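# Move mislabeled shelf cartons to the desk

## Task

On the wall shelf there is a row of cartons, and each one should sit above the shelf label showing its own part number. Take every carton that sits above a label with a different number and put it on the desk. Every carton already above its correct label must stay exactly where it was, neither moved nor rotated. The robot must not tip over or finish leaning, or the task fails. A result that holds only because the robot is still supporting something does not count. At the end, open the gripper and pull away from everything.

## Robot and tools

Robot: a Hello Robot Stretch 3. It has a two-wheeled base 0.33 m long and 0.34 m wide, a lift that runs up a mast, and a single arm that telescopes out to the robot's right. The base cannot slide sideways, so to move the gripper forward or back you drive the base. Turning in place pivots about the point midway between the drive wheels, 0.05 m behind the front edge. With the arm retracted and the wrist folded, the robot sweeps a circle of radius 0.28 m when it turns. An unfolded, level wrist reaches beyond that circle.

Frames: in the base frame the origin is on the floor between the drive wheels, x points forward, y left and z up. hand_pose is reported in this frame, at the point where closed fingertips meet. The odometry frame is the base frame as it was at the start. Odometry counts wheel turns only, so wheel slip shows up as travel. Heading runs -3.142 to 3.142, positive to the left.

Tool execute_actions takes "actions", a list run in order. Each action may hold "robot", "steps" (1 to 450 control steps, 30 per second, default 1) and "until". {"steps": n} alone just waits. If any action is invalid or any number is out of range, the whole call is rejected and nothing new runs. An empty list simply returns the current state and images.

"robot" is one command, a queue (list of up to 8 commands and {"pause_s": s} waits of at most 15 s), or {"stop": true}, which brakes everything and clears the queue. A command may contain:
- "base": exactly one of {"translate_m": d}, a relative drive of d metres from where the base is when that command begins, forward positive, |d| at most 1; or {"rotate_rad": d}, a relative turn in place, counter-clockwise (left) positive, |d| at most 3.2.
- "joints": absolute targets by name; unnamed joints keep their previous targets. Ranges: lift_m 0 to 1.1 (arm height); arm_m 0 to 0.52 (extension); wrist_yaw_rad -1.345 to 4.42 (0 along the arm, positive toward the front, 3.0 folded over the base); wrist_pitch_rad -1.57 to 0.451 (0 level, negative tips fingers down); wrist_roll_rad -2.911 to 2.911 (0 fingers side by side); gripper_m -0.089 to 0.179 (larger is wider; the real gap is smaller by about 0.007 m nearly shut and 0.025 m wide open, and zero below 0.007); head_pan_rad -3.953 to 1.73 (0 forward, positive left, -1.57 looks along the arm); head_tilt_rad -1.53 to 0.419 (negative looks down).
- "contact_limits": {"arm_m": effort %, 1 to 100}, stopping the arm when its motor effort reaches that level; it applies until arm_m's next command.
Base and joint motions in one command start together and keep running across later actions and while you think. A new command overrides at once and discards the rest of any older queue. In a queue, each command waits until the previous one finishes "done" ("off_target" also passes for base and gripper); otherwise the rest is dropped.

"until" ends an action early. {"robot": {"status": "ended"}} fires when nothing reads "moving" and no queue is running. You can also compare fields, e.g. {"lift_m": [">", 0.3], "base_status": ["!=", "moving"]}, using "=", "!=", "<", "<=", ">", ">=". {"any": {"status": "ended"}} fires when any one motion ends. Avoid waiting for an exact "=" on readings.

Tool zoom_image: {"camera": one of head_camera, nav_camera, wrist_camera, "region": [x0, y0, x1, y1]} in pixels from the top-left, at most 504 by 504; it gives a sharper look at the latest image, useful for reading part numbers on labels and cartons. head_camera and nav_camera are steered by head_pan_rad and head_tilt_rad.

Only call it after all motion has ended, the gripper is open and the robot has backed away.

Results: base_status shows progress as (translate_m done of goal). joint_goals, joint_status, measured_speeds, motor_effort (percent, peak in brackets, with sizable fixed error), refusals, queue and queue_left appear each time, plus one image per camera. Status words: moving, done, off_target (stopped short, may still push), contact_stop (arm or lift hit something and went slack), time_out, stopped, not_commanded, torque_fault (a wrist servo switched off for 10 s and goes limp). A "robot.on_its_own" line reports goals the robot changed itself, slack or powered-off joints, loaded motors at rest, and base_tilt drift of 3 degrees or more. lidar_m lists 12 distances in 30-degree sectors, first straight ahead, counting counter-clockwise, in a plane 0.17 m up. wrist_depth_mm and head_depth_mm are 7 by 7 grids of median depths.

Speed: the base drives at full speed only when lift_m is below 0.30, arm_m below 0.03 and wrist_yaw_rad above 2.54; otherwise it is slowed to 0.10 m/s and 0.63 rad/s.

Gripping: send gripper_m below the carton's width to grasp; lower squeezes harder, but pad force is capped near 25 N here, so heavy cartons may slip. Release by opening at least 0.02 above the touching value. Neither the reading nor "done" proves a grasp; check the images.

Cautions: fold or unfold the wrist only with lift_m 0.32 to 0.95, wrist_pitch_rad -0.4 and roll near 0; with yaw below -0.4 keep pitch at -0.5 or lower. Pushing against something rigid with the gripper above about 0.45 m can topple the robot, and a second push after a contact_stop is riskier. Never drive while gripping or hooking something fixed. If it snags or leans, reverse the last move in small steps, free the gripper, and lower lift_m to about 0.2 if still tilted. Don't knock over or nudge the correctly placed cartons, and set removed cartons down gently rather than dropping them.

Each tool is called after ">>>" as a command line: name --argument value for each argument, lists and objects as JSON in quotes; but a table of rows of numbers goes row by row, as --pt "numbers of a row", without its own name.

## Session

>>> execute_actions --actions '[{"robot":{"joints":{"head_pan_rad":1.6,"head_tilt_rad":-0.3,"lift_m":0.28}},"steps":200,"until":{"robot":{"head_pan_rad_status":"done"}}}]'

>>> execute_actions --actions '[{"robot":{"joints":{"head_pan_rad":0}},"steps":200,"until":{"robot":{"head_pan_rad_status":"done"}}}]'

>>> execute_actions --actions '[{"robot":{"joints":{"head_pan_rad":-1.6}},"steps":200,"until":{"robot":{"head_pan_rad_status":"done"}}}]'

>>> execute_actions --actions '[{"robot":{"joints":{"head_pan_rad":-3.1}},"steps":200,"until":{"robot":{"head_pan_rad_status":"done"}}}]'

Scene clock: 1.40 s.
robot.base_odometry: x=+0.000 y=+0.000 heading=+0.000 (m, m, rad; robot's odometry frame)
robot.turned_by_wheels: +0.000 (rad since the last result)
robot.turned_by_imu: +0.000 (rad since the last result)
robot.base_tilt: forward=-2.1 right=+0.0 (deg)
robot.lidar_m: 1.45 1.35 1.37 1.73 2.27 2.67 2.42 2.02 2.46 2.16 2.02 2.04
robot.head_depth_mm: 1520 1557 1626 1692 1757 1818 1664 / 1690 1760 1829 1905 1989 2005 1666 / 1930 2001 2077 2179 2282 2182 1673 / 2235 2348 2495 2606 2688 2180 1680 / 2620 2750 2956 3035 3053 2202 1683 / 2634 2738 2841 2969 3014 2214 1691 / 2506 2599 2686 2782 2843 2208 1692
robot.base_status: not_commanded
robot.joint_positions: lift_m=+0.304 arm_m=-0.001 wrist_yaw_rad=+2.937 wrist_pitch_rad=-0.449 wrist_roll_rad=-0.009 gripper_m=+0.037 head_pan_rad=+1.593 head_tilt_rad=-0.296
robot.joint_goals: lift_m=+0.280 arm_m=-0.001 wrist_yaw_rad=+2.937 wrist_pitch_rad=-0.449 wrist_roll_rad=-0.009 gripper_m=+0.037 head_pan_rad=+1.600 head_tilt_rad=-0.300
robot.joint_status: lift_m=moving arm_m=not_commanded wrist_yaw_rad=not_commanded wrist_pitch_rad=not_commanded wrist_roll_rad=not_commanded gripper_m=not_commanded head_pan_rad=done head_tilt_rad=done
robot.measured_speeds: translate_m=+0.000 rotate_rad=+0.000 lift_m=-0.101 arm_m=+0.000 wrist_yaw_rad=+0.000 wrist_pitch_rad=+0.000 wrist_roll_rad=+0.000 head_pan_rad=+0.000 head_tilt_rad=+0.000
robot: refusals=0 queue=running queue_left=0
robot.motor_effort: left_wheel=+0(0) right_wheel=+0(0) lift_m=+26(27) arm_m=+0(0) wrist_yaw_rad=+0(0) wrist_pitch_rad=+4(4) wrist_roll_rad=+0(0) gripper_m=-1(0) head_pan_rad=+5(54) head_tilt_rad=-2(33) (%)
robot.hand_pose: x=+0.0235 y=+0.0721 z=+0.3095 quat_wxyz=(+0.227, +0.699, +0.088, +0.673) (m; robot's base frame)
robot.wrist_depth_mm: - - - - - - 971 / - - - - - - - / 905 - 883 872 877 871 856 / 704 684 699 697 684 678 682 / 582 571 600 575 582 575 559 / 493 508 - 484 468 478 481 / 440 - - - 423 424 419
pictures: head_camera (sideways: a quarter turn clockwise sets it upright), nav_camera (sideways: a quarter turn counterclockwise sets it upright), wrist_camera
Images, in order (width x height): head_camera 896x504, nav_camera 672x504, wrist_camera 644x364.

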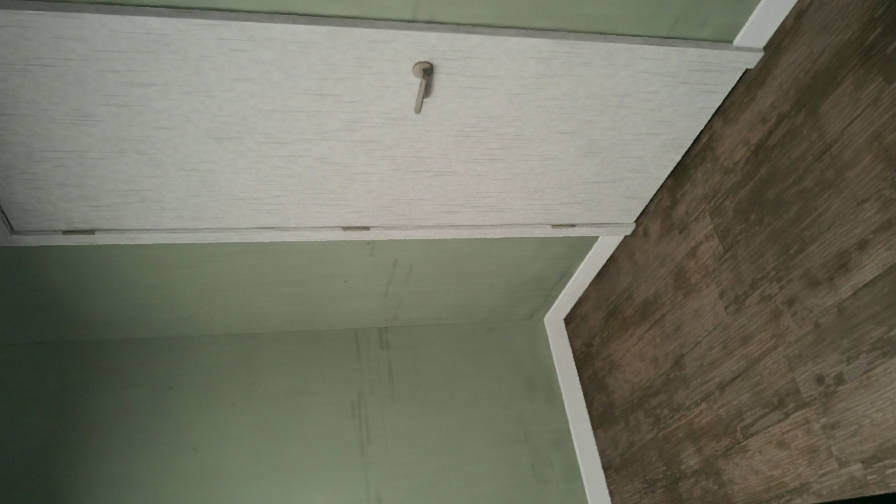

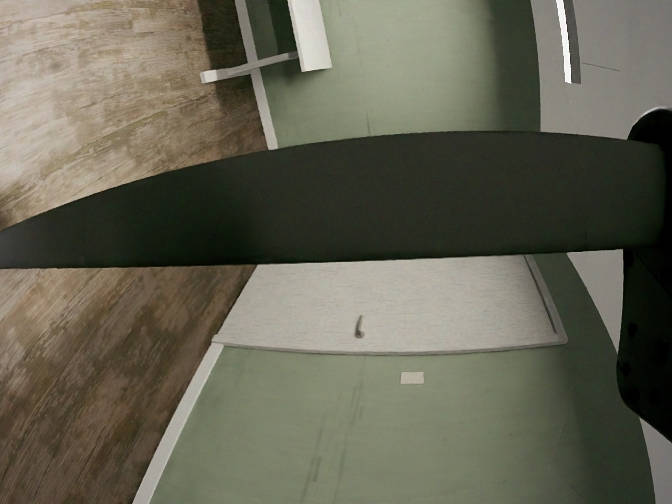

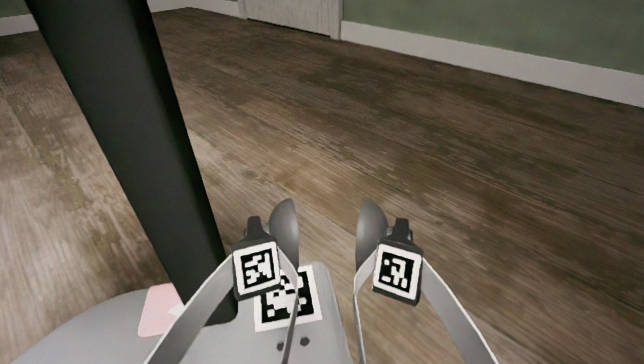

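Scene clock: 2.80 s.
robot.base_odometry: x=+0.000 y=+0.000 heading=+0.000 (m, m, rad; robot's odometry frame)
robot.turned_by_wheels: +0.000 (rad since the last result)
robot.turned_by_imu: +0.000 (rad since the last result)
robot.base_tilt: forward=-2.1 right=+0.1 (deg)
robot.lidar_m: 1.44 1.35 1.37 1.73 2.27 2.67 2.43 2.03 2.45 2.16 2.02 2.05
robot.head_depth_mm: 1766 1843 1934 2041 2165 2161 1654 / 1627 1703 1796 1888 1994 2035 1662 / 1521 1590 1658 1741 1827 1927 1677 / 1421 1480 1546 1608 1700 1775 1682 / 1341 1395 1446 1497 1581 1656 1662 / 1261 1316 1359 1417 1474 1539 1580 / 1194 1240 1284 1327 1382 1451 1498
robot.base_status: not_commanded
robot.joint_positions: lift_m=+0.280 arm_m=-0.001 wrist_yaw_rad=+2.937 wrist_pitch_rad=-0.450 wrist_roll_rad=-0.009 gripper_m=+0.037 head_pan_rad=+0.007 head_tilt_rad=-0.296
robot.joint_goals: lift_m=+0.280 arm_m=-0.001 wrist_yaw_rad=+2.937 wrist_pitch_rad=-0.450 wrist_roll_rad=-0.009 gripper_m=+0.037 head_pan_rad=+0.000 head_tilt_rad=-0.300
robot.joint_status: lift_m=done arm_m=not_commanded wrist_yaw_rad=not_commanded wrist_pitch_rad=not_commanded wrist_roll_rad=not_commanded gripper_m=not_commanded head_pan_rad=done head_tilt_rad=done
robot.measured_speeds: translate_m=+0.000 rotate_rad=+0.000 lift_m=+0.000 arm_m=+0.000 wrist_yaw_rad=+0.000 wrist_pitch_rad=+0.000 wrist_roll_rad=+0.000 head_pan_rad=+0.000 head_tilt_rad=+0.000
robot: refusals=0 queue=done queue_left=0
robot.motor_effort: left_wheel=+0(0) right_wheel=+0(0) lift_m=+26(26) arm_m=+0(0) wrist_yaw_rad=+0(0) wrist_pitch_rad=+4(4) wrist_roll_rad=+0(1) gripper_m=+0(0) head_pan_rad=-4(57) head_tilt_rad=-3(2) (%)
robot.hand_pose: x=+0.0235 y=+0.0720 z=+0.2857 quat_wxyz=(+0.227, +0.698, +0.088, +0.673) (m; robot's base frame)
robot.wrist_depth_mm: - - - - - - 991 / - - - - - - - / 833 - 854 839 827 823 831 / 664 650 665 662 652 652 654 / 549 542 568 540 547 538 531 / 462 - - 462 445 455 455 / - - - - 399 398 392
pictures: head_camera (sideways: a quarter turn clockwise sets it upright), nav_camera (sideways: a quarter turn counterclockwise sets it upright), wrist_camera
Images, in order (width x height): head_camera 896x504, nav_camera 672x504, wrist_camera 644x364.

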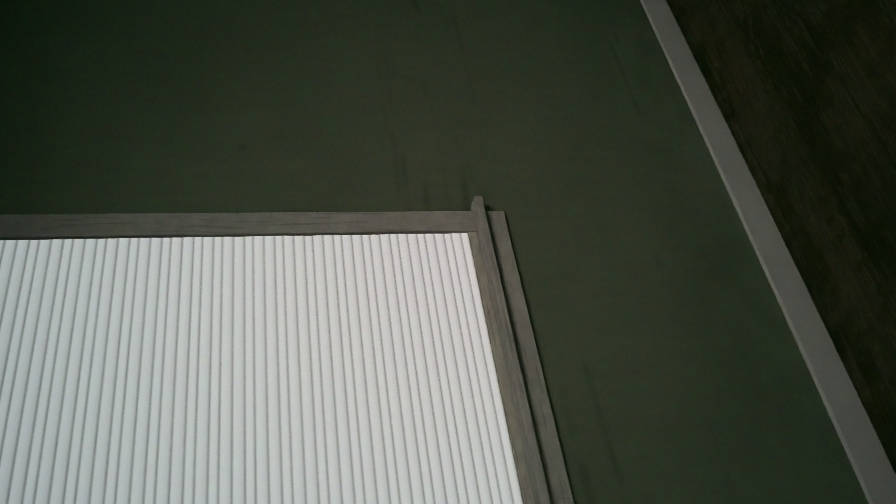

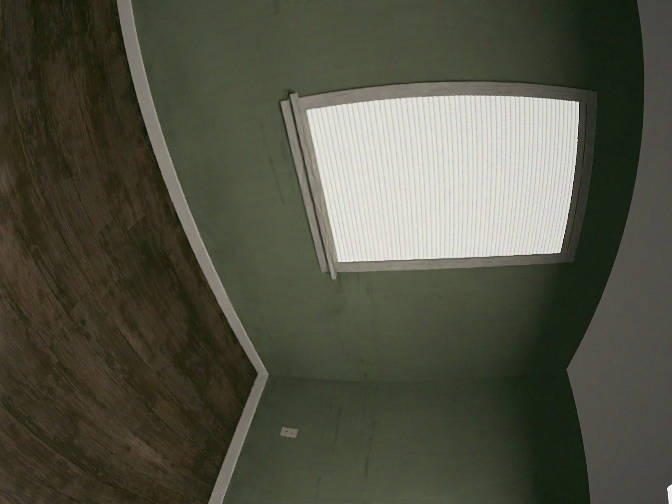

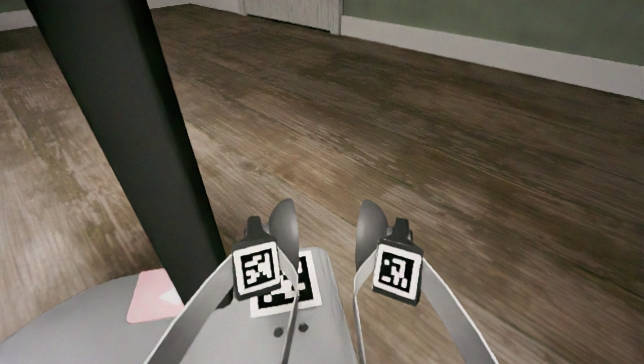

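Scene clock: 4.20 s.
robot.base_odometry: x=+0.000 y=+0.000 heading=+0.000 (m, m, rad; robot's odometry frame)
robot.turned_by_wheels: +0.000 (rad since the last result)
robot.turned_by_imu: +0.000 (rad since the last result)
robot.base_tilt: forward=-2.1 right=+0.0 (deg)
robot.lidar_m: 1.45 1.35 1.37 1.73 2.26 2.68 2.42 2.02 2.45 2.16 2.02 2.05
robot.head_depth_mm: 2685 2788 2911 3020 2985 2163 1663 / 2542 2655 2809 2931 2962 2169 1673 / 2365 2471 2585 2710 2767 2185 1670 / 2220 2295 2385 2500 2614 2183 1679 / 2082 2165 2228 2118 2446 2185 1687 / 1949 2034 2093 2040 2262 2218 1684 / 1842 1922 1994 1956 2104 2153 1692
robot.base_status: not_commanded
robot.joint_positions: lift_m=+0.280 arm_m=-0.001 wrist_yaw_rad=+2.937 wrist_pitch_rad=-0.450 wrist_roll_rad=-0.009 gripper_m=+0.037 head_pan_rad=-1.593 head_tilt_rad=-0.296
robot.joint_goals: lift_m=+0.280 arm_m=-0.001 wrist_yaw_rad=+2.937 wrist_pitch_rad=-0.450 wrist_roll_rad=-0.009 gripper_m=+0.037 head_pan_rad=-1.600 head_tilt_rad=-0.300
robot.joint_status: lift_m=done arm_m=not_commanded wrist_yaw_rad=not_commanded wrist_pitch_rad=not_commanded wrist_roll_rad=not_commanded gripper_m=not_commanded head_pan_rad=done head_tilt_rad=done
robot.measured_speeds: translate_m=+0.000 rotate_rad=+0.000 lift_m=+0.000 arm_m=+0.000 wrist_yaw_rad=+0.000 wrist_pitch_rad=+0.000 wrist_roll_rad=+0.000 head_pan_rad=+0.000 head_tilt_rad=+0.000
robot: refusals=0 queue=done queue_left=0
robot.motor_effort: left_wheel=+0(0) right_wheel=+0(0) lift_m=+26(26) arm_m=+0(0) wrist_yaw_rad=+0(0) wrist_pitch_rad=+4(4) wrist_roll_rad=+1(0) gripper_m=+0(0) head_pan_rad=-5(56) head_tilt_rad=-3(2) (%)
robot.hand_pose: x=+0.0235 y=+0.0720 z=+0.2857 quat_wxyz=(+0.227, +0.698, +0.088, +0.673) (m; robot's base frame)
robot.wrist_depth_mm: - - - - - - 973 / - - - - - - 999 / 855 - 857 835 835 819 837 / 663 649 665 658 666 645 643 / 549 549 562 543 549 539 531 / 465 - - 462 444 457 454 / - - - - 399 395 395
pictures: head_camera (sideways: a quarter turn clockwise sets it upright), nav_camera (sideways: a quarter turn counterclockwise sets it upright), wrist_camera
Images, in order (width x height): head_camera 896x504, nav_camera 672x504, wrist_camera 644x364.

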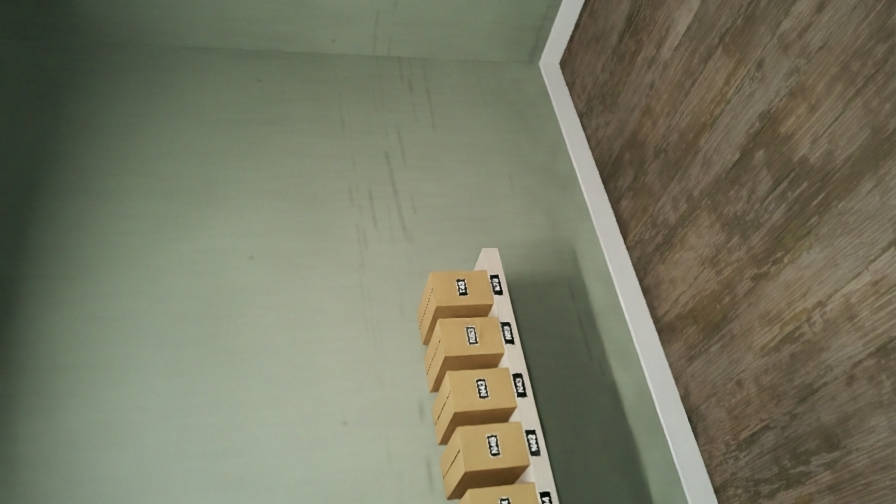

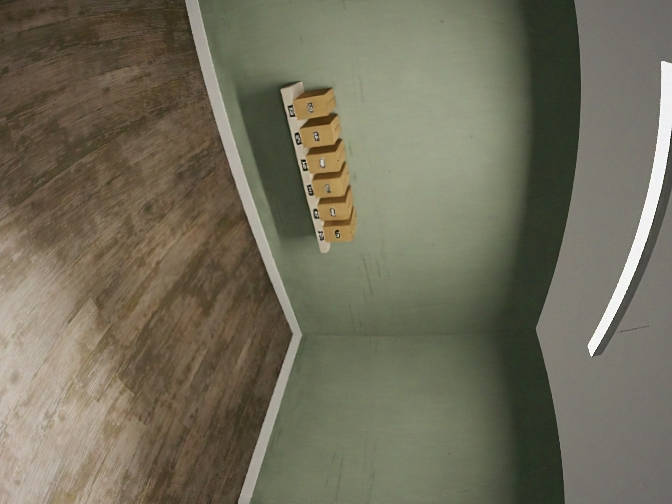

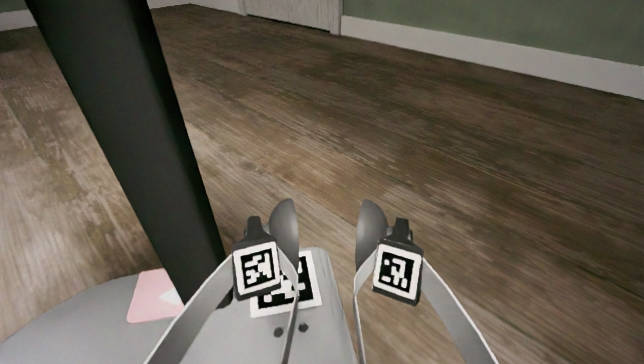

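Scene clock: 5.53 s.
robot.base_odometry: x=+0.000 y=+0.000 heading=+0.000 (m, m, rad; robot's odometry frame)
robot.turned_by_wheels: +0.000 (rad since the last result)
robot.turned_by_imu: +0.000 (rad since the last result)
robot.base_tilt: forward=-2.1 right=+0.1 (deg)
robot.lidar_m: 1.44 1.35 1.37 1.73 2.27 2.66 2.42 2.02 2.45 2.16 2.02 2.05
robot.head_depth_mm: 3080 3220 3409 3507 3078 2143 1656 / 2867 3022 3214 3311 3046 2174 1674 / 2713 2830 2964 3102 3112 2169 1673 / 2562 2652 2784 2834 2608 2181 1675 / 2438 2494 2624 2668 2623 2193 1683 / 2287 2381 2491 2546 2459 2188 1688 / 2166 2270 2346 2417 2433 2161 1689
robot.base_status: not_commanded
robot.joint_positions: lift_m=+0.280 arm_m=-0.001 wrist_yaw_rad=+2.937 wrist_pitch_rad=-0.450 wrist_roll_rad=-0.009 gripper_m=+0.037 head_pan_rad=-3.093 head_tilt_rad=-0.296
robot.joint_goals: lift_m=+0.280 arm_m=-0.001 wrist_yaw_rad=+2.937 wrist_pitch_rad=-0.450 wrist_roll_rad=-0.009 gripper_m=+0.037 head_pan_rad=-3.100 head_tilt_rad=-0.300
robot.joint_status: lift_m=done arm_m=not_commanded wrist_yaw_rad=not_commanded wrist_pitch_rad=not_commanded wrist_roll_rad=not_commanded gripper_m=not_commanded head_pan_rad=done head_tilt_rad=done
robot.measured_speeds: translate_m=+0.000 rotate_rad=+0.000 lift_m=+0.000 arm_m=+0.000 wrist_yaw_rad=+0.000 wrist_pitch_rad=+0.000 wrist_roll_rad=+0.000 head_pan_rad=+0.000 head_tilt_rad=+0.000
robot: refusals=0 queue=done queue_left=0
robot.motor_effort: left_wheel=+0(0) right_wheel=+0(0) lift_m=+26(26) arm_m=+0(0) wrist_yaw_rad=-1(0) wrist_pitch_rad=+4(4) wrist_roll_rad=+0(0) gripper_m=-1(0) head_pan_rad=-4(57) head_tilt_rad=-3(2) (%)
robot.hand_pose: x=+0.0235 y=+0.0720 z=+0.2857 quat_wxyz=(+0.227, +0.698, +0.088, +0.673) (m; robot's base frame)
robot.wrist_depth_mm: - - - - - - 995 / - - - - - - 992 / 839 - 835 850 829 813 816 / 662 657 653 662 643 663 658 / 556 544 564 548 553 540 531 / 462 - - 458 444 453 452 / - - - - 398 398 397
pictures: head_camera (sideways: a quarter turn clockwise sets it upright), nav_camera (sideways: a quarter turn counterclockwise sets it upright), wrist_camera
Images, in order (width x height): head_camera 896x504, nav_camera 672x504, wrist_camera 644x364.

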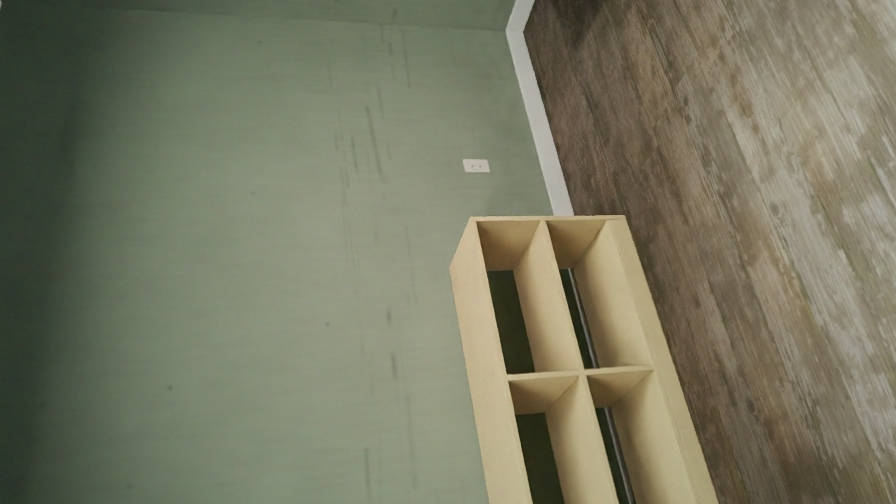

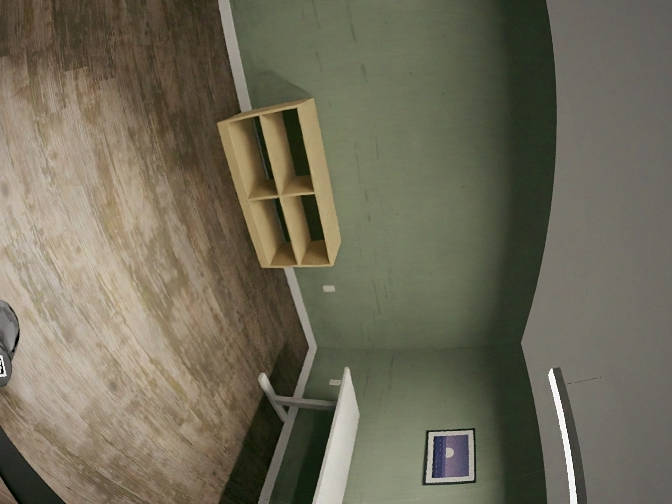

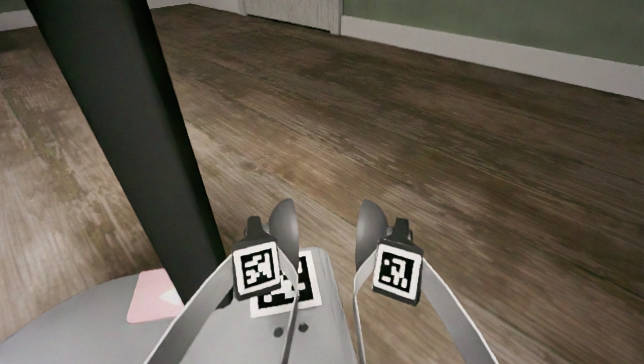

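>>> execute_actions --actions '[{"robot":[{"base":{"rotate_rad":-1.43}},{"base":{"translate_m":0.62}},{"base":{"translate_m":0.62}},{"base":{"rotate_rad":2.03},"joints":{"head_tilt_rad":-0.6,"head_pan_rad":-1.57}}],"steps":450,"until":{"robot":{"status":"ended"}}},{"steps":450,"until":{"robot":{"status":"ended"}}}]'

Scene clock: 17.93 s.
robot.base_odometry: x=+0.174 y=-1.228 heading=+0.600 (m, m, rad; robot's odometry frame)
robot.turned_by_wheels: +0.600 (rad since the last result)
robot.turned_by_imu: +0.596 (rad since the last result)
robot.base_tilt: forward=-2.2 right=+0.1 (deg)
robot.lidar_m: 1.90 1.96 2.64 3.40 2.35 1.91 1.86 1.33 0.95 0.91 0.94 1.26
robot.head_depth_mm: 762 836 919 905 829 1324 1298 / 762 834 919 905 830 1320 1303 / 764 833 921 917 830 1322 1309 / 764 835 917 964 846 1315 1307 / 760 834 919 899 829 1318 1319 / 762 834 920 936 843 1325 1320 / 761 832 917 897 830 1320 1324
robot.base_status: done (rotate_rad +2.0299 of +2.0300)
robot.joint_positions: lift_m=+0.280 arm_m=-0.001 wrist_yaw_rad=+2.937 wrist_pitch_rad=-0.450 wrist_roll_rad=-0.009 gripper_m=+0.037 head_pan_rad=-1.577 head_tilt_rad=-0.593
robot.joint_goals: lift_m=+0.280 arm_m=-0.001 wrist_yaw_rad=+2.937 wrist_pitch_rad=-0.450 wrist_roll_rad=-0.009 gripper_m=+0.037 head_pan_rad=-1.570 head_tilt_rad=-0.600
robot.joint_status: lift_m=done arm_m=not_commanded wrist_yaw_rad=not_commanded wrist_pitch_rad=not_commanded wrist_roll_rad=not_commanded gripper_m=not_commanded head_pan_rad=done head_tilt_rad=done
robot.measured_speeds: translate_m=+0.000 rotate_rad=+0.000 lift_m=+0.000 arm_m=+0.000 wrist_yaw_rad=+0.000 wrist_pitch_rad=+0.000 wrist_roll_rad=+0.000 head_pan_rad=+0.000 head_tilt_rad=+0.000
robot: refusals=0 queue=done queue_left=0
robot.motor_effort: left_wheel=-2(11) right_wheel=+2(8) lift_m=+26(26) arm_m=+0(0) wrist_yaw_rad=+0(0) wrist_pitch_rad=+4(4) wrist_roll_rad=+0(0) gripper_m=-1(0) head_pan_rad=+5(59) head_tilt_rad=-5(34) (%)
robot.hand_pose: x=+0.0235 y=+0.0719 z=+0.2857 quat_wxyz=(+0.227, +0.698, +0.088, +0.673) (m; robot's base frame)
robot.wrist_depth_mm: - - - - - - - / - - - - - - - / 851 - 839 831 826 818 817 / 678 650 663 658 654 648 646 / 553 546 568 543 545 533 535 / 466 - - 465 446 463 455 / - - - - 399 397 397
pictures: head_camera (sideways: a quarter turn clockwise sets it upright), nav_camera (sideways: a quarter turn counterclockwise sets it upright), wrist_camera
Images, in order (width x height): head_camera 896x504, nav_camera 672x504, wrist_camera 644x364.

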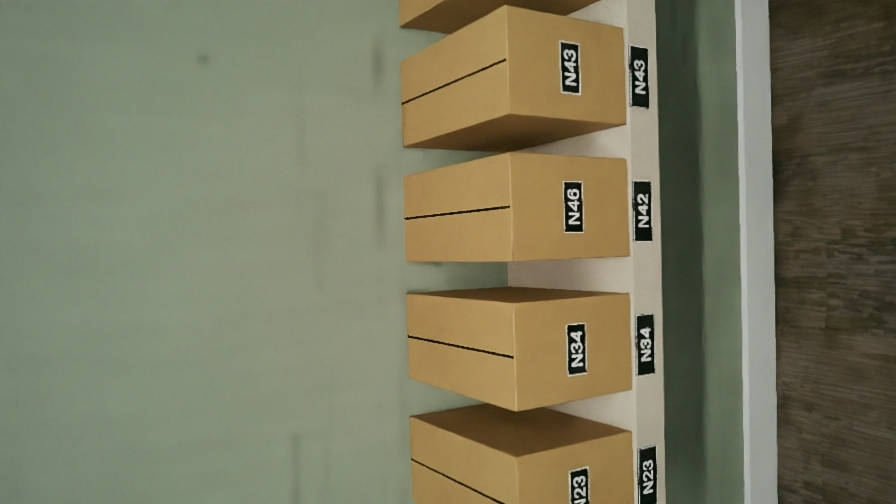

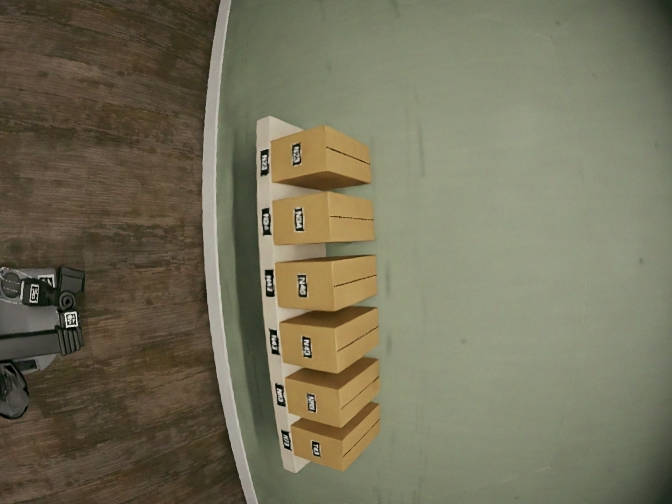

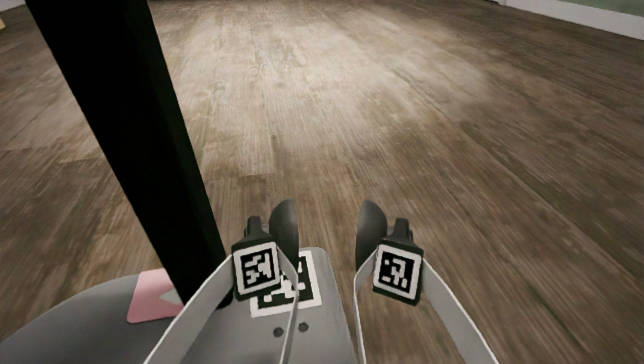

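>>> zoom_image --camera "nav_camera" --region '[250,300,400,480]'

>>> execute_actions --actions '[{"robot":[{"joints":{"lift_m":0.45,"wrist_pitch_rad":-0.4,"head_pan_rad":-2.1}},{"joints":{"wrist_yaw_rad":0,"gripper_m":0.14}},{"joints":{"lift_m":0.68,"wrist_pitch_rad":0,"arm_m":0.12}}],"steps":450,"until":{"robot":{"status":"ended"}}}]'

Region (250, 300, 400, 480) of nav_camera's 672x504 image, scaled by 2.800, with more detail than that image has.

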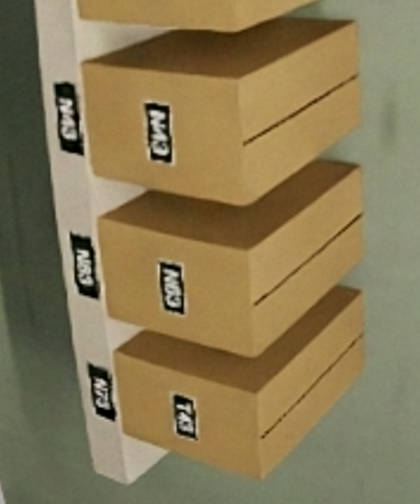

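Scene clock: 26.30 s.
robot.base_odometry: x=+0.174 y=-1.228 heading=+0.600 (m, m, rad; robot's odometry frame)
robot.turned_by_wheels: +0.000 (rad since the last result)
robot.turned_by_imu: -0.002 (rad since the last result)
robot.base_tilt: forward=-2.1 right=+0.0 (deg)
robot.lidar_m: 1.90 1.97 2.64 3.39 2.35 1.91 1.86 1.33 0.95 0.91 0.94 1.27
robot.head_depth_mm: 1050 1158 1303 1486 1707 1545 1298 / 985 1087 1208 1272 1556 1557 1299 / 933 1025 1121 956 1028 1523 1305 / 886 967 1061 886 932 1466 1372 / 841 910 998 925 885 1384 - / 801 867 941 894 813 1287 - / 766 825 896 937 782 847 1258
robot.base_status: done (rotate_rad +2.0299 of +2.0300)
robot.joint_positions: lift_m=+0.680 arm_m=+0.120 wrist_yaw_rad=+0.001 wrist_pitch_rad=-0.020 wrist_roll_rad=-0.009 gripper_m=+0.140 head_pan_rad=-2.093 head_tilt_rad=-0.593
robot.joint_goals: lift_m=+0.680 arm_m=+0.120 wrist_yaw_rad=+0.000 wrist_pitch_rad=+0.000 wrist_roll_rad=-0.009 gripper_m=+0.140 head_pan_rad=-2.100 head_tilt_rad=-0.600
robot.joint_status: lift_m=done arm_m=done wrist_yaw_rad=done wrist_pitch_rad=done wrist_roll_rad=not_commanded gripper_m=done head_pan_rad=done head_tilt_rad=done
robot.measured_speeds: translate_m=+0.000 rotate_rad=+0.000 lift_m=+0.000 arm_m=+0.000 wrist_yaw_rad=+0.000 wrist_pitch_rad=+0.000 wrist_roll_rad=+0.000 head_pan_rad=+0.000 head_tilt_rad=+0.000
robot: refusals=0 queue=done queue_left=0
robot.motor_effort: left_wheel=-2(2) right_wheel=+2(2) lift_m=+34(36) arm_m=+3(3) wrist_yaw_rad=-1(3) wrist_pitch_rad=+5(6) wrist_roll_rad=+0(0) gripper_m=+0(100) head_pan_rad=-5(48) head_tilt_rad=-4(4) (%)
robot.hand_pose: x=-0.0213 y=-0.5204 z=+0.7894 quat_wxyz=(+0.711, +0.007, -0.704, -0.007) (m; robot's base frame)
robot.wrist_depth_mm: 503 495 504 508 497 502 506 / 513 516 517 516 520 527 523 / 329 294 329 293 343 295 324 / 330 299 322 301 305 303 308 / 330 309 347 315 320 317 318 / 324 326 326 326 329 - 327 / 334 335 336 643 639 639 647
pictures: head_camera (sideways: a quarter turn clockwise sets it upright), nav_camera (sideways: a quarter turn counterclockwise sets it upright), wrist_camera
Images, in order (width x height): head_camera 896x504, nav_camera 672x504, wrist_camera 644x364.

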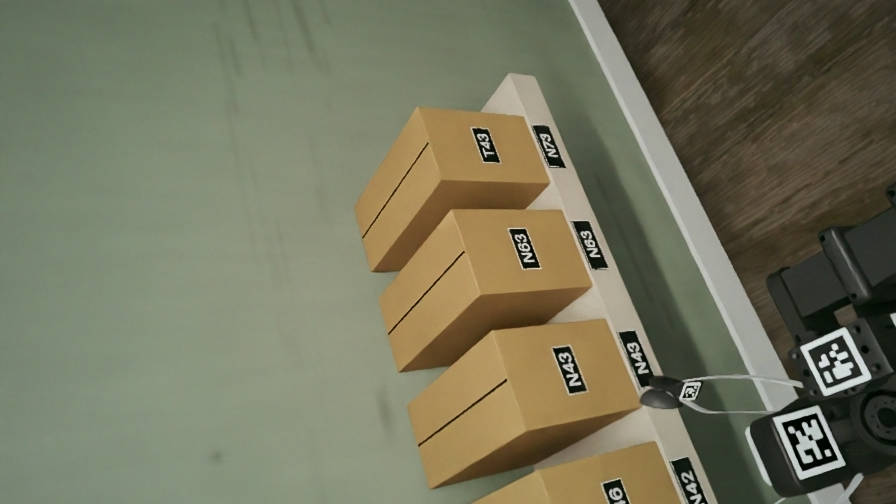

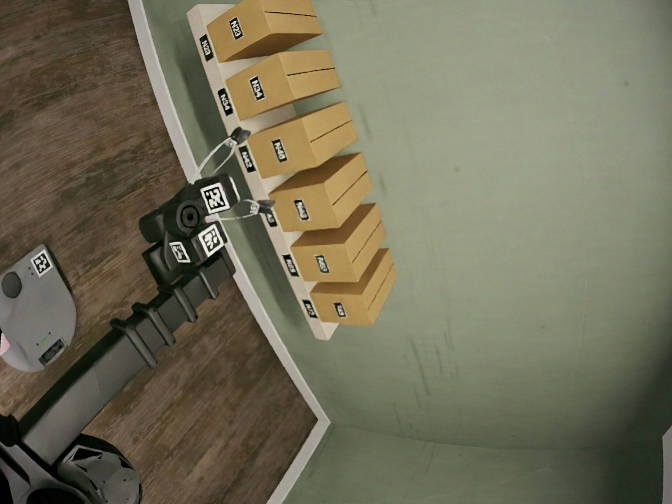

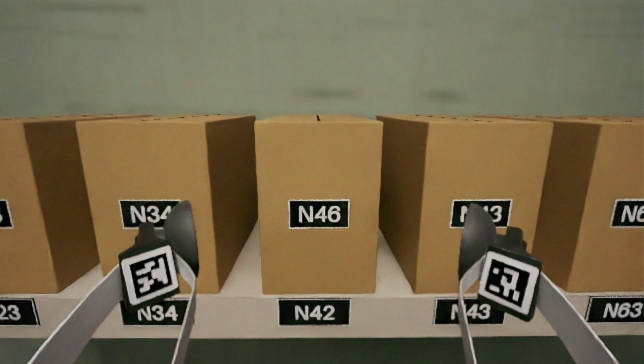

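>>> execute_actions --actions '[{"robot":[{"base":{"translate_m":0.004},"joints":{"arm_m":0.25,"head_pan_rad":-1.6,"head_tilt_rad":-0.9}}],"steps":450,"until":{"robot":{"status":"ended"}}}]'

Scene clock: 53.23 s.
robot.base_odometry: x=+0.177 y=-1.225 heading=+0.600 (m, m, rad; robot's odometry frame)
robot.turned_by_wheels: +0.000 (rad since the last result)
robot.turned_by_imu: -0.001 (rad since the last result)
robot.base_tilt: forward=-2.2 right=+0.0 (deg)
robot.lidar_m: 1.90 1.96 2.64 3.41 2.35 1.91 1.87 1.33 0.95 0.91 0.94 1.26
robot.head_depth_mm: 822 888 826 1350 1495 - - / 819 873 784 870 1444 1290 1146 / 815 881 798 - 1440 1292 1154 / 812 877 778 1340 1472 1300 1156 / 809 891 809 1310 1470 1308 1158 / 805 884 785 1299 1469 1304 1159 / 800 881 809 911 1470 1313 1169
robot.base_status: done (translate_m +0.0040 of +0.0040)
robot.joint_positions: lift_m=+0.680 arm_m=+0.250 wrist_yaw_rad=+0.000 wrist_pitch_rad=-0.020 wrist_roll_rad=-0.009 gripper_m=+0.140 head_pan_rad=-1.607 head_tilt_rad=-0.889
robot.joint_goals: lift_m=+0.680 arm_m=+0.250 wrist_yaw_rad=+0.000 wrist_pitch_rad=+0.000 wrist_roll_rad=-0.009 gripper_m=+0.140 head_pan_rad=-1.600 head_tilt_rad=-0.900
robot.joint_status: lift_m=done arm_m=done wrist_yaw_rad=done wrist_pitch_rad=done wrist_roll_rad=not_commanded gripper_m=done head_pan_rad=done head_tilt_rad=done
robot.measured_speeds: translate_m=+0.000 rotate_rad=+0.000 lift_m=+0.000 arm_m=+0.000 wrist_yaw_rad=+0.000 wrist_pitch_rad=+0.000 wrist_roll_rad=+0.000 head_pan_rad=+0.000 head_tilt_rad=+0.000
robot: refusals=0 queue=done queue_left=0
robot.motor_effort: left_wheel=-2(4) right_wheel=+1(6) lift_m=+34(34) arm_m=+3(9) wrist_yaw_rad=+0(0) wrist_pitch_rad=+5(5) wrist_roll_rad=+1(0) gripper_m=+0(0) head_pan_rad=+5(49) head_tilt_rad=-8(36) (%)
robot.hand_pose: x=-0.0213 y=-0.6504 z=+0.7894 quat_wxyz=(+0.711, +0.007, -0.704, -0.007) (m; robot's base frame)
robot.wrist_depth_mm: 379 379 384 380 382 387 386 / 392 390 398 396 397 397 402 / 172 211 255 174 257 197 184 / 165 179 168 167 169 170 168 / 172 174 173 174 178 174 176 / 180 193 183 182 185 - 183 / - 192 192 189 195 193 193
pictures: head_camera (sideways: a quarter turn clockwise sets it upright), nav_camera (sideways: a quarter turn counterclockwise sets it upright), wrist_camera
Images, in order (width x height): head_camera 896x504, nav_camera 672x504, wrist_camera 644x364.

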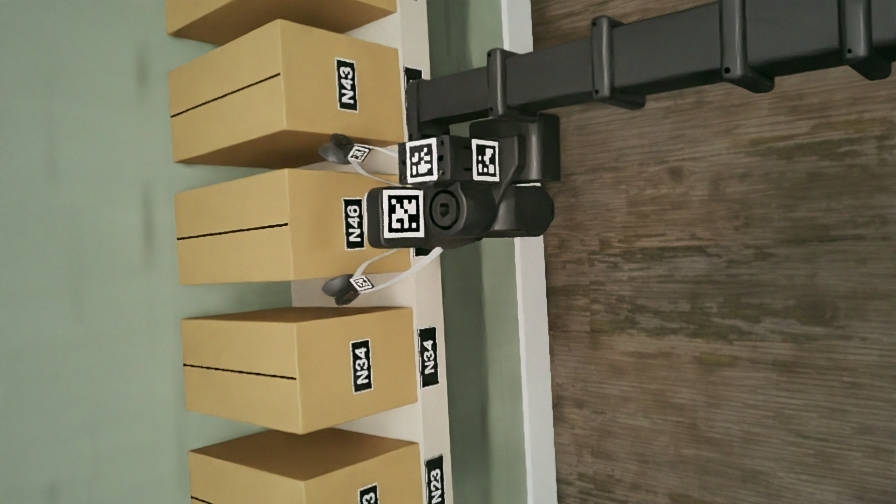

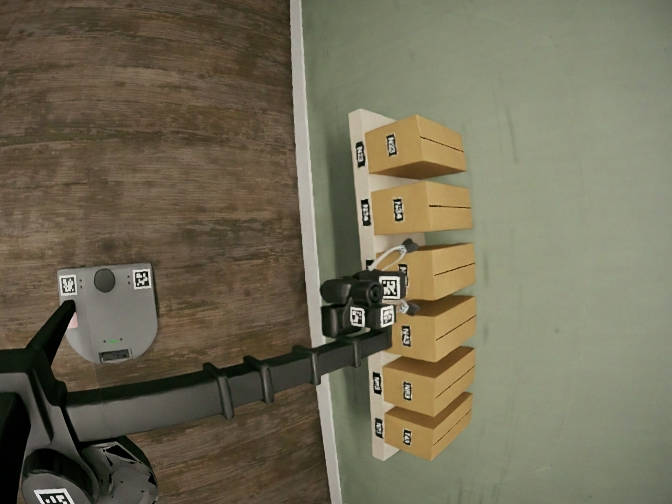

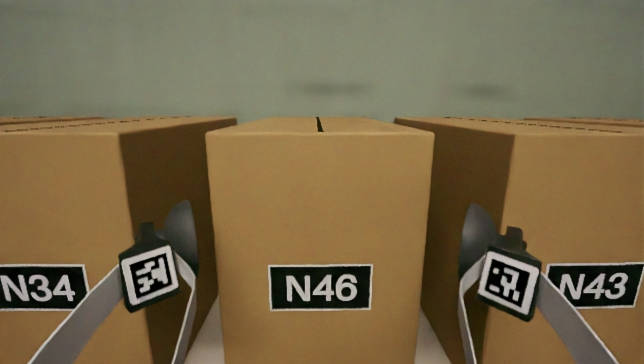

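>>> execute_actions --actions '[{"robot":[{"joints":{"lift_m":0.655}},{"joints":{"arm_m":0.30}},{"joints":{"gripper_m":0.06}},{"pause_s":0.5},{"joints":{"lift_m":0.69}},{"joints":{"arm_m":0.0,"head_pan_rad":1.3,"head_tilt_rad":-0.35}},{"joints":{"lift_m":0.85}}],"steps":450,"until":{"robot":{"status":"ended"}}}]'

Scene clock: 63.77 s.
robot.base_odometry: x=+0.177 y=-1.225 heading=+0.600 (m, m, rad; robot's odometry frame)
robot.turned_by_wheels: +0.000 (rad since the last result)
robot.turned_by_imu: -0.003 (rad since the last result)
robot.base_tilt: forward=-2.2 right=+0.0 (deg)
robot.lidar_m: 1.90 1.96 2.63 3.38 2.35 1.91 1.86 1.33 0.95 0.91 0.94 1.27
robot.head_depth_mm: 3120 3219 3362 3426 2684 1973 1553 / 3726 3887 - 3978 2694 1989 1552 / 3711 3878 - - 2719 1986 1565 / 3605 3770 3969 - 2737 2000 1574 / 3514 3681 3895 - 2741 2009 1572 / 3384 3575 3748 3926 2768 2011 1583 / 3301 3484 3606 3829 2772 2014 1585
robot.base_status: done (translate_m +0.0040 of +0.0040)
robot.joint_positions: lift_m=+0.850 arm_m=+0.000 wrist_yaw_rad=+0.000 wrist_pitch_rad=-0.036 wrist_roll_rad=-0.009 gripper_m=+0.077 head_pan_rad=+1.293 head_tilt_rad=-0.359
robot.joint_goals: lift_m=+0.850 arm_m=+0.000 wrist_yaw_rad=+0.000 wrist_pitch_rad=+0.000 wrist_roll_rad=-0.009 gripper_m=+0.078 head_pan_rad=+1.300 head_tilt_rad=-0.350
robot.joint_status: lift_m=done arm_m=done wrist_yaw_rad=done wrist_pitch_rad=done wrist_roll_rad=not_commanded gripper_m=off_target head_pan_rad=done head_tilt_rad=done
robot.measured_speeds: translate_m=+0.000 rotate_rad=+0.000 lift_m=+0.000 arm_m=+0.000 wrist_yaw_rad=+0.000 wrist_pitch_rad=+0.000 wrist_roll_rad=+0.000 head_pan_rad=+0.000 head_tilt_rad=+0.000
robot: refusals=0 queue=done queue_left=0
robot.on_its_own: gripper_m is held at +0.078, not at your +0.060, by its stall guard, which is still easing
robot.motor_effort: left_wheel=-2(3) right_wheel=+2(5) lift_m=+34(37) arm_m=-2(2) wrist_yaw_rad=+0(5) wrist_pitch_rad=+10(25) wrist_roll_rad=+0(1) gripper_m=-18(100) head_pan_rad=+4(58) head_tilt_rad=+6(47) (%)
robot.hand_pose: x=-0.0214 y=-0.4005 z=+0.9552 quat_wxyz=(+0.710, +0.013, -0.704, -0.013) (m; robot's base frame)
robot.wrist_depth_mm: 603 601 608 611 611 616 619 / 629 626 118 118 117 641 635 / 662 659 120 119 119 658 668 / 678 682 124 123 122 641 692 / 700 479 127 126 126 451 482 / 735 466 131 130 129 - 475 / 659 487 134 134 132 489 488
pictures: head_camera (sideways: a quarter turn clockwise sets it upright), nav_camera (sideways: a quarter turn counterclockwise sets it upright), wrist_camera
Images, in order (width x height): head_camera 896x504, nav_camera 672x504, wrist_camera 644x364.

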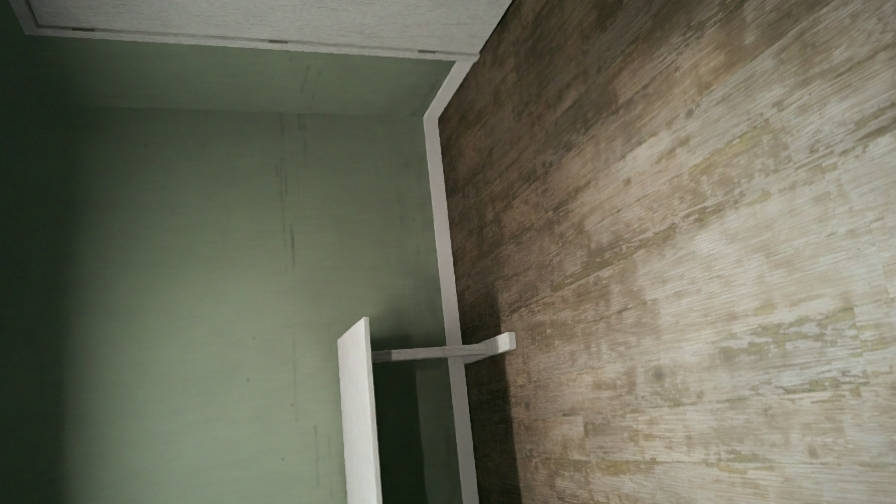

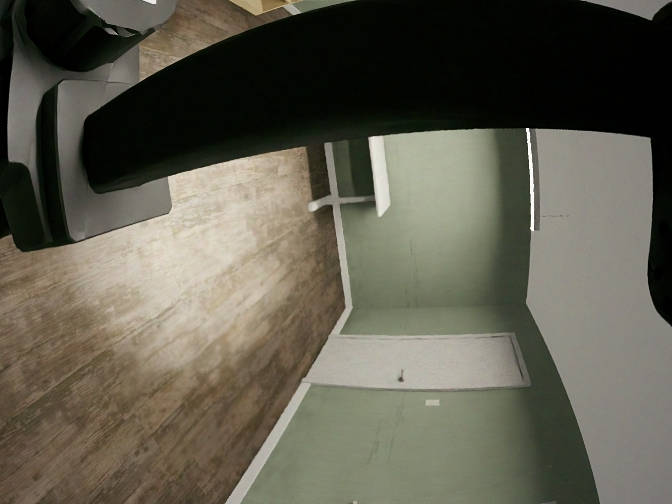

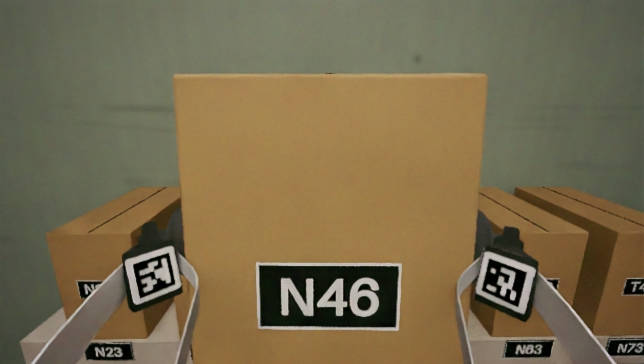

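>>> execute_actions --actions '[{"robot":[{"base":{"rotate_rad":1.571},"joints":{"head_pan_rad":-1.6,"head_tilt_rad":-0.7}},{"base":{"translate_m":1}},{"base":{"translate_m":1}},{"base":{"translate_m":0.6}},{"base":{"rotate_rad":1.571}}],"steps":450,"until":{"robot":{"status":"ended"}}},{"steps":450,"until":{"robot":{"status":"ended"}}},{"steps":450,"until":{"robot":{"status":"ended"}}}]'

Scene clock: 100.77 s.
robot.base_odometry: x=-1.291 y=+0.920 heading=-2.541 (m, m, rad; robot's odometry frame)
robot.turned_by_wheels: +3.142 (rad since the last result)
robot.turned_by_imu: +3.126 (rad since the last result)
robot.base_tilt: forward=-2.2 right=+0.1 (deg)
robot.lidar_m: 1.57 1.73 2.66 3.51 2.68 1.90 1.80 1.84 0.83 1.26 1.30 1.21
robot.head_depth_mm: 1088 1210 1233 935 754 1401 - / 1088 1207 1242 452 464 1303 - / 1083 1201 622 433 456 - - / 1077 1194 1150 437 465 1355 1236 / 1074 1188 1272 957 747 1350 1245 / 1072 1189 1270 961 770 1366 1248 / 1069 1184 1263 965 774 1368 1250
robot.base_status: done (rotate_rad +1.5709 of +1.5710)
robot.joint_positions: lift_m=+0.850 arm_m=+0.000 wrist_yaw_rad=+0.000 wrist_pitch_rad=-0.036 wrist_roll_rad=-0.009 gripper_m=+0.086 head_pan_rad=-1.593 head_tilt_rad=-0.691
robot.joint_goals: lift_m=+0.850 arm_m=+0.000 wrist_yaw_rad=+0.000 wrist_pitch_rad=+0.000 wrist_roll_rad=-0.009 gripper_m=+0.084 head_pan_rad=-1.600 head_tilt_rad=-0.700
robot.joint_status: lift_m=done arm_m=done wrist_yaw_rad=done wrist_pitch_rad=done wrist_roll_rad=not_commanded gripper_m=off_target head_pan_rad=done head_tilt_rad=done
robot.measured_speeds: translate_m=+0.000 rotate_rad=+0.000 lift_m=+0.000 arm_m=+0.000 wrist_yaw_rad=+0.000 wrist_pitch_rad=+0.000 wrist_roll_rad=+0.000 head_pan_rad=+0.000 head_tilt_rad=+0.000
robot: refusals=0 queue=done queue_left=0
robot.on_its_own: gripper_m is held at +0.084, not at your +0.060, by its stall guard, which is not easing now
robot.motor_effort: left_wheel=-2(7) right_wheel=+2(6) lift_m=+34(35) arm_m=-2(2) wrist_yaw_rad=+0(0) wrist_pitch_rad=+10(10) wrist_roll_rad=+1(0) gripper_m=-59(67) head_pan_rad=-5(59) head_tilt_rad=-6(36) (%)
robot.hand_pose: x=-0.0214 y=-0.4005 z=+0.9552 quat_wxyz=(+0.710, +0.013, -0.704, -0.013) (m; robot's base frame)
robot.wrist_depth_mm: 891 896 895 903 924 936 941 / 945 946 119 118 118 980 986 / 968 - 121 120 119 - - / - - 123 123 123 - - / 721 773 127 126 125 - - / 515 495 130 130 129 - - / 421 408 134 133 133 409 419
pictures: head_camera (sideways: a quarter turn clockwise sets it upright), nav_camera (sideways: a quarter turn counterclockwise sets it upright), wrist_camera
Images, in order (width x height): head_camera 896x504, nav_camera 672x504, wrist_camera 644x364.

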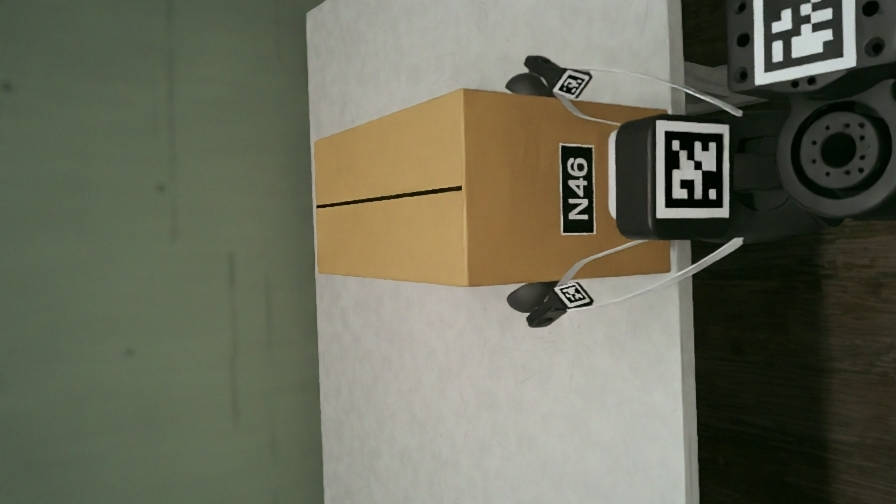

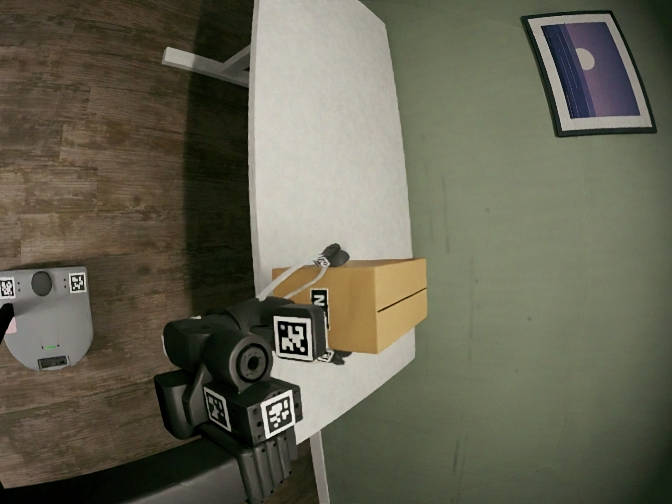

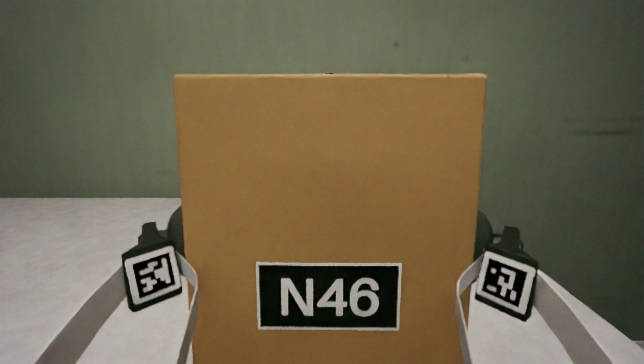

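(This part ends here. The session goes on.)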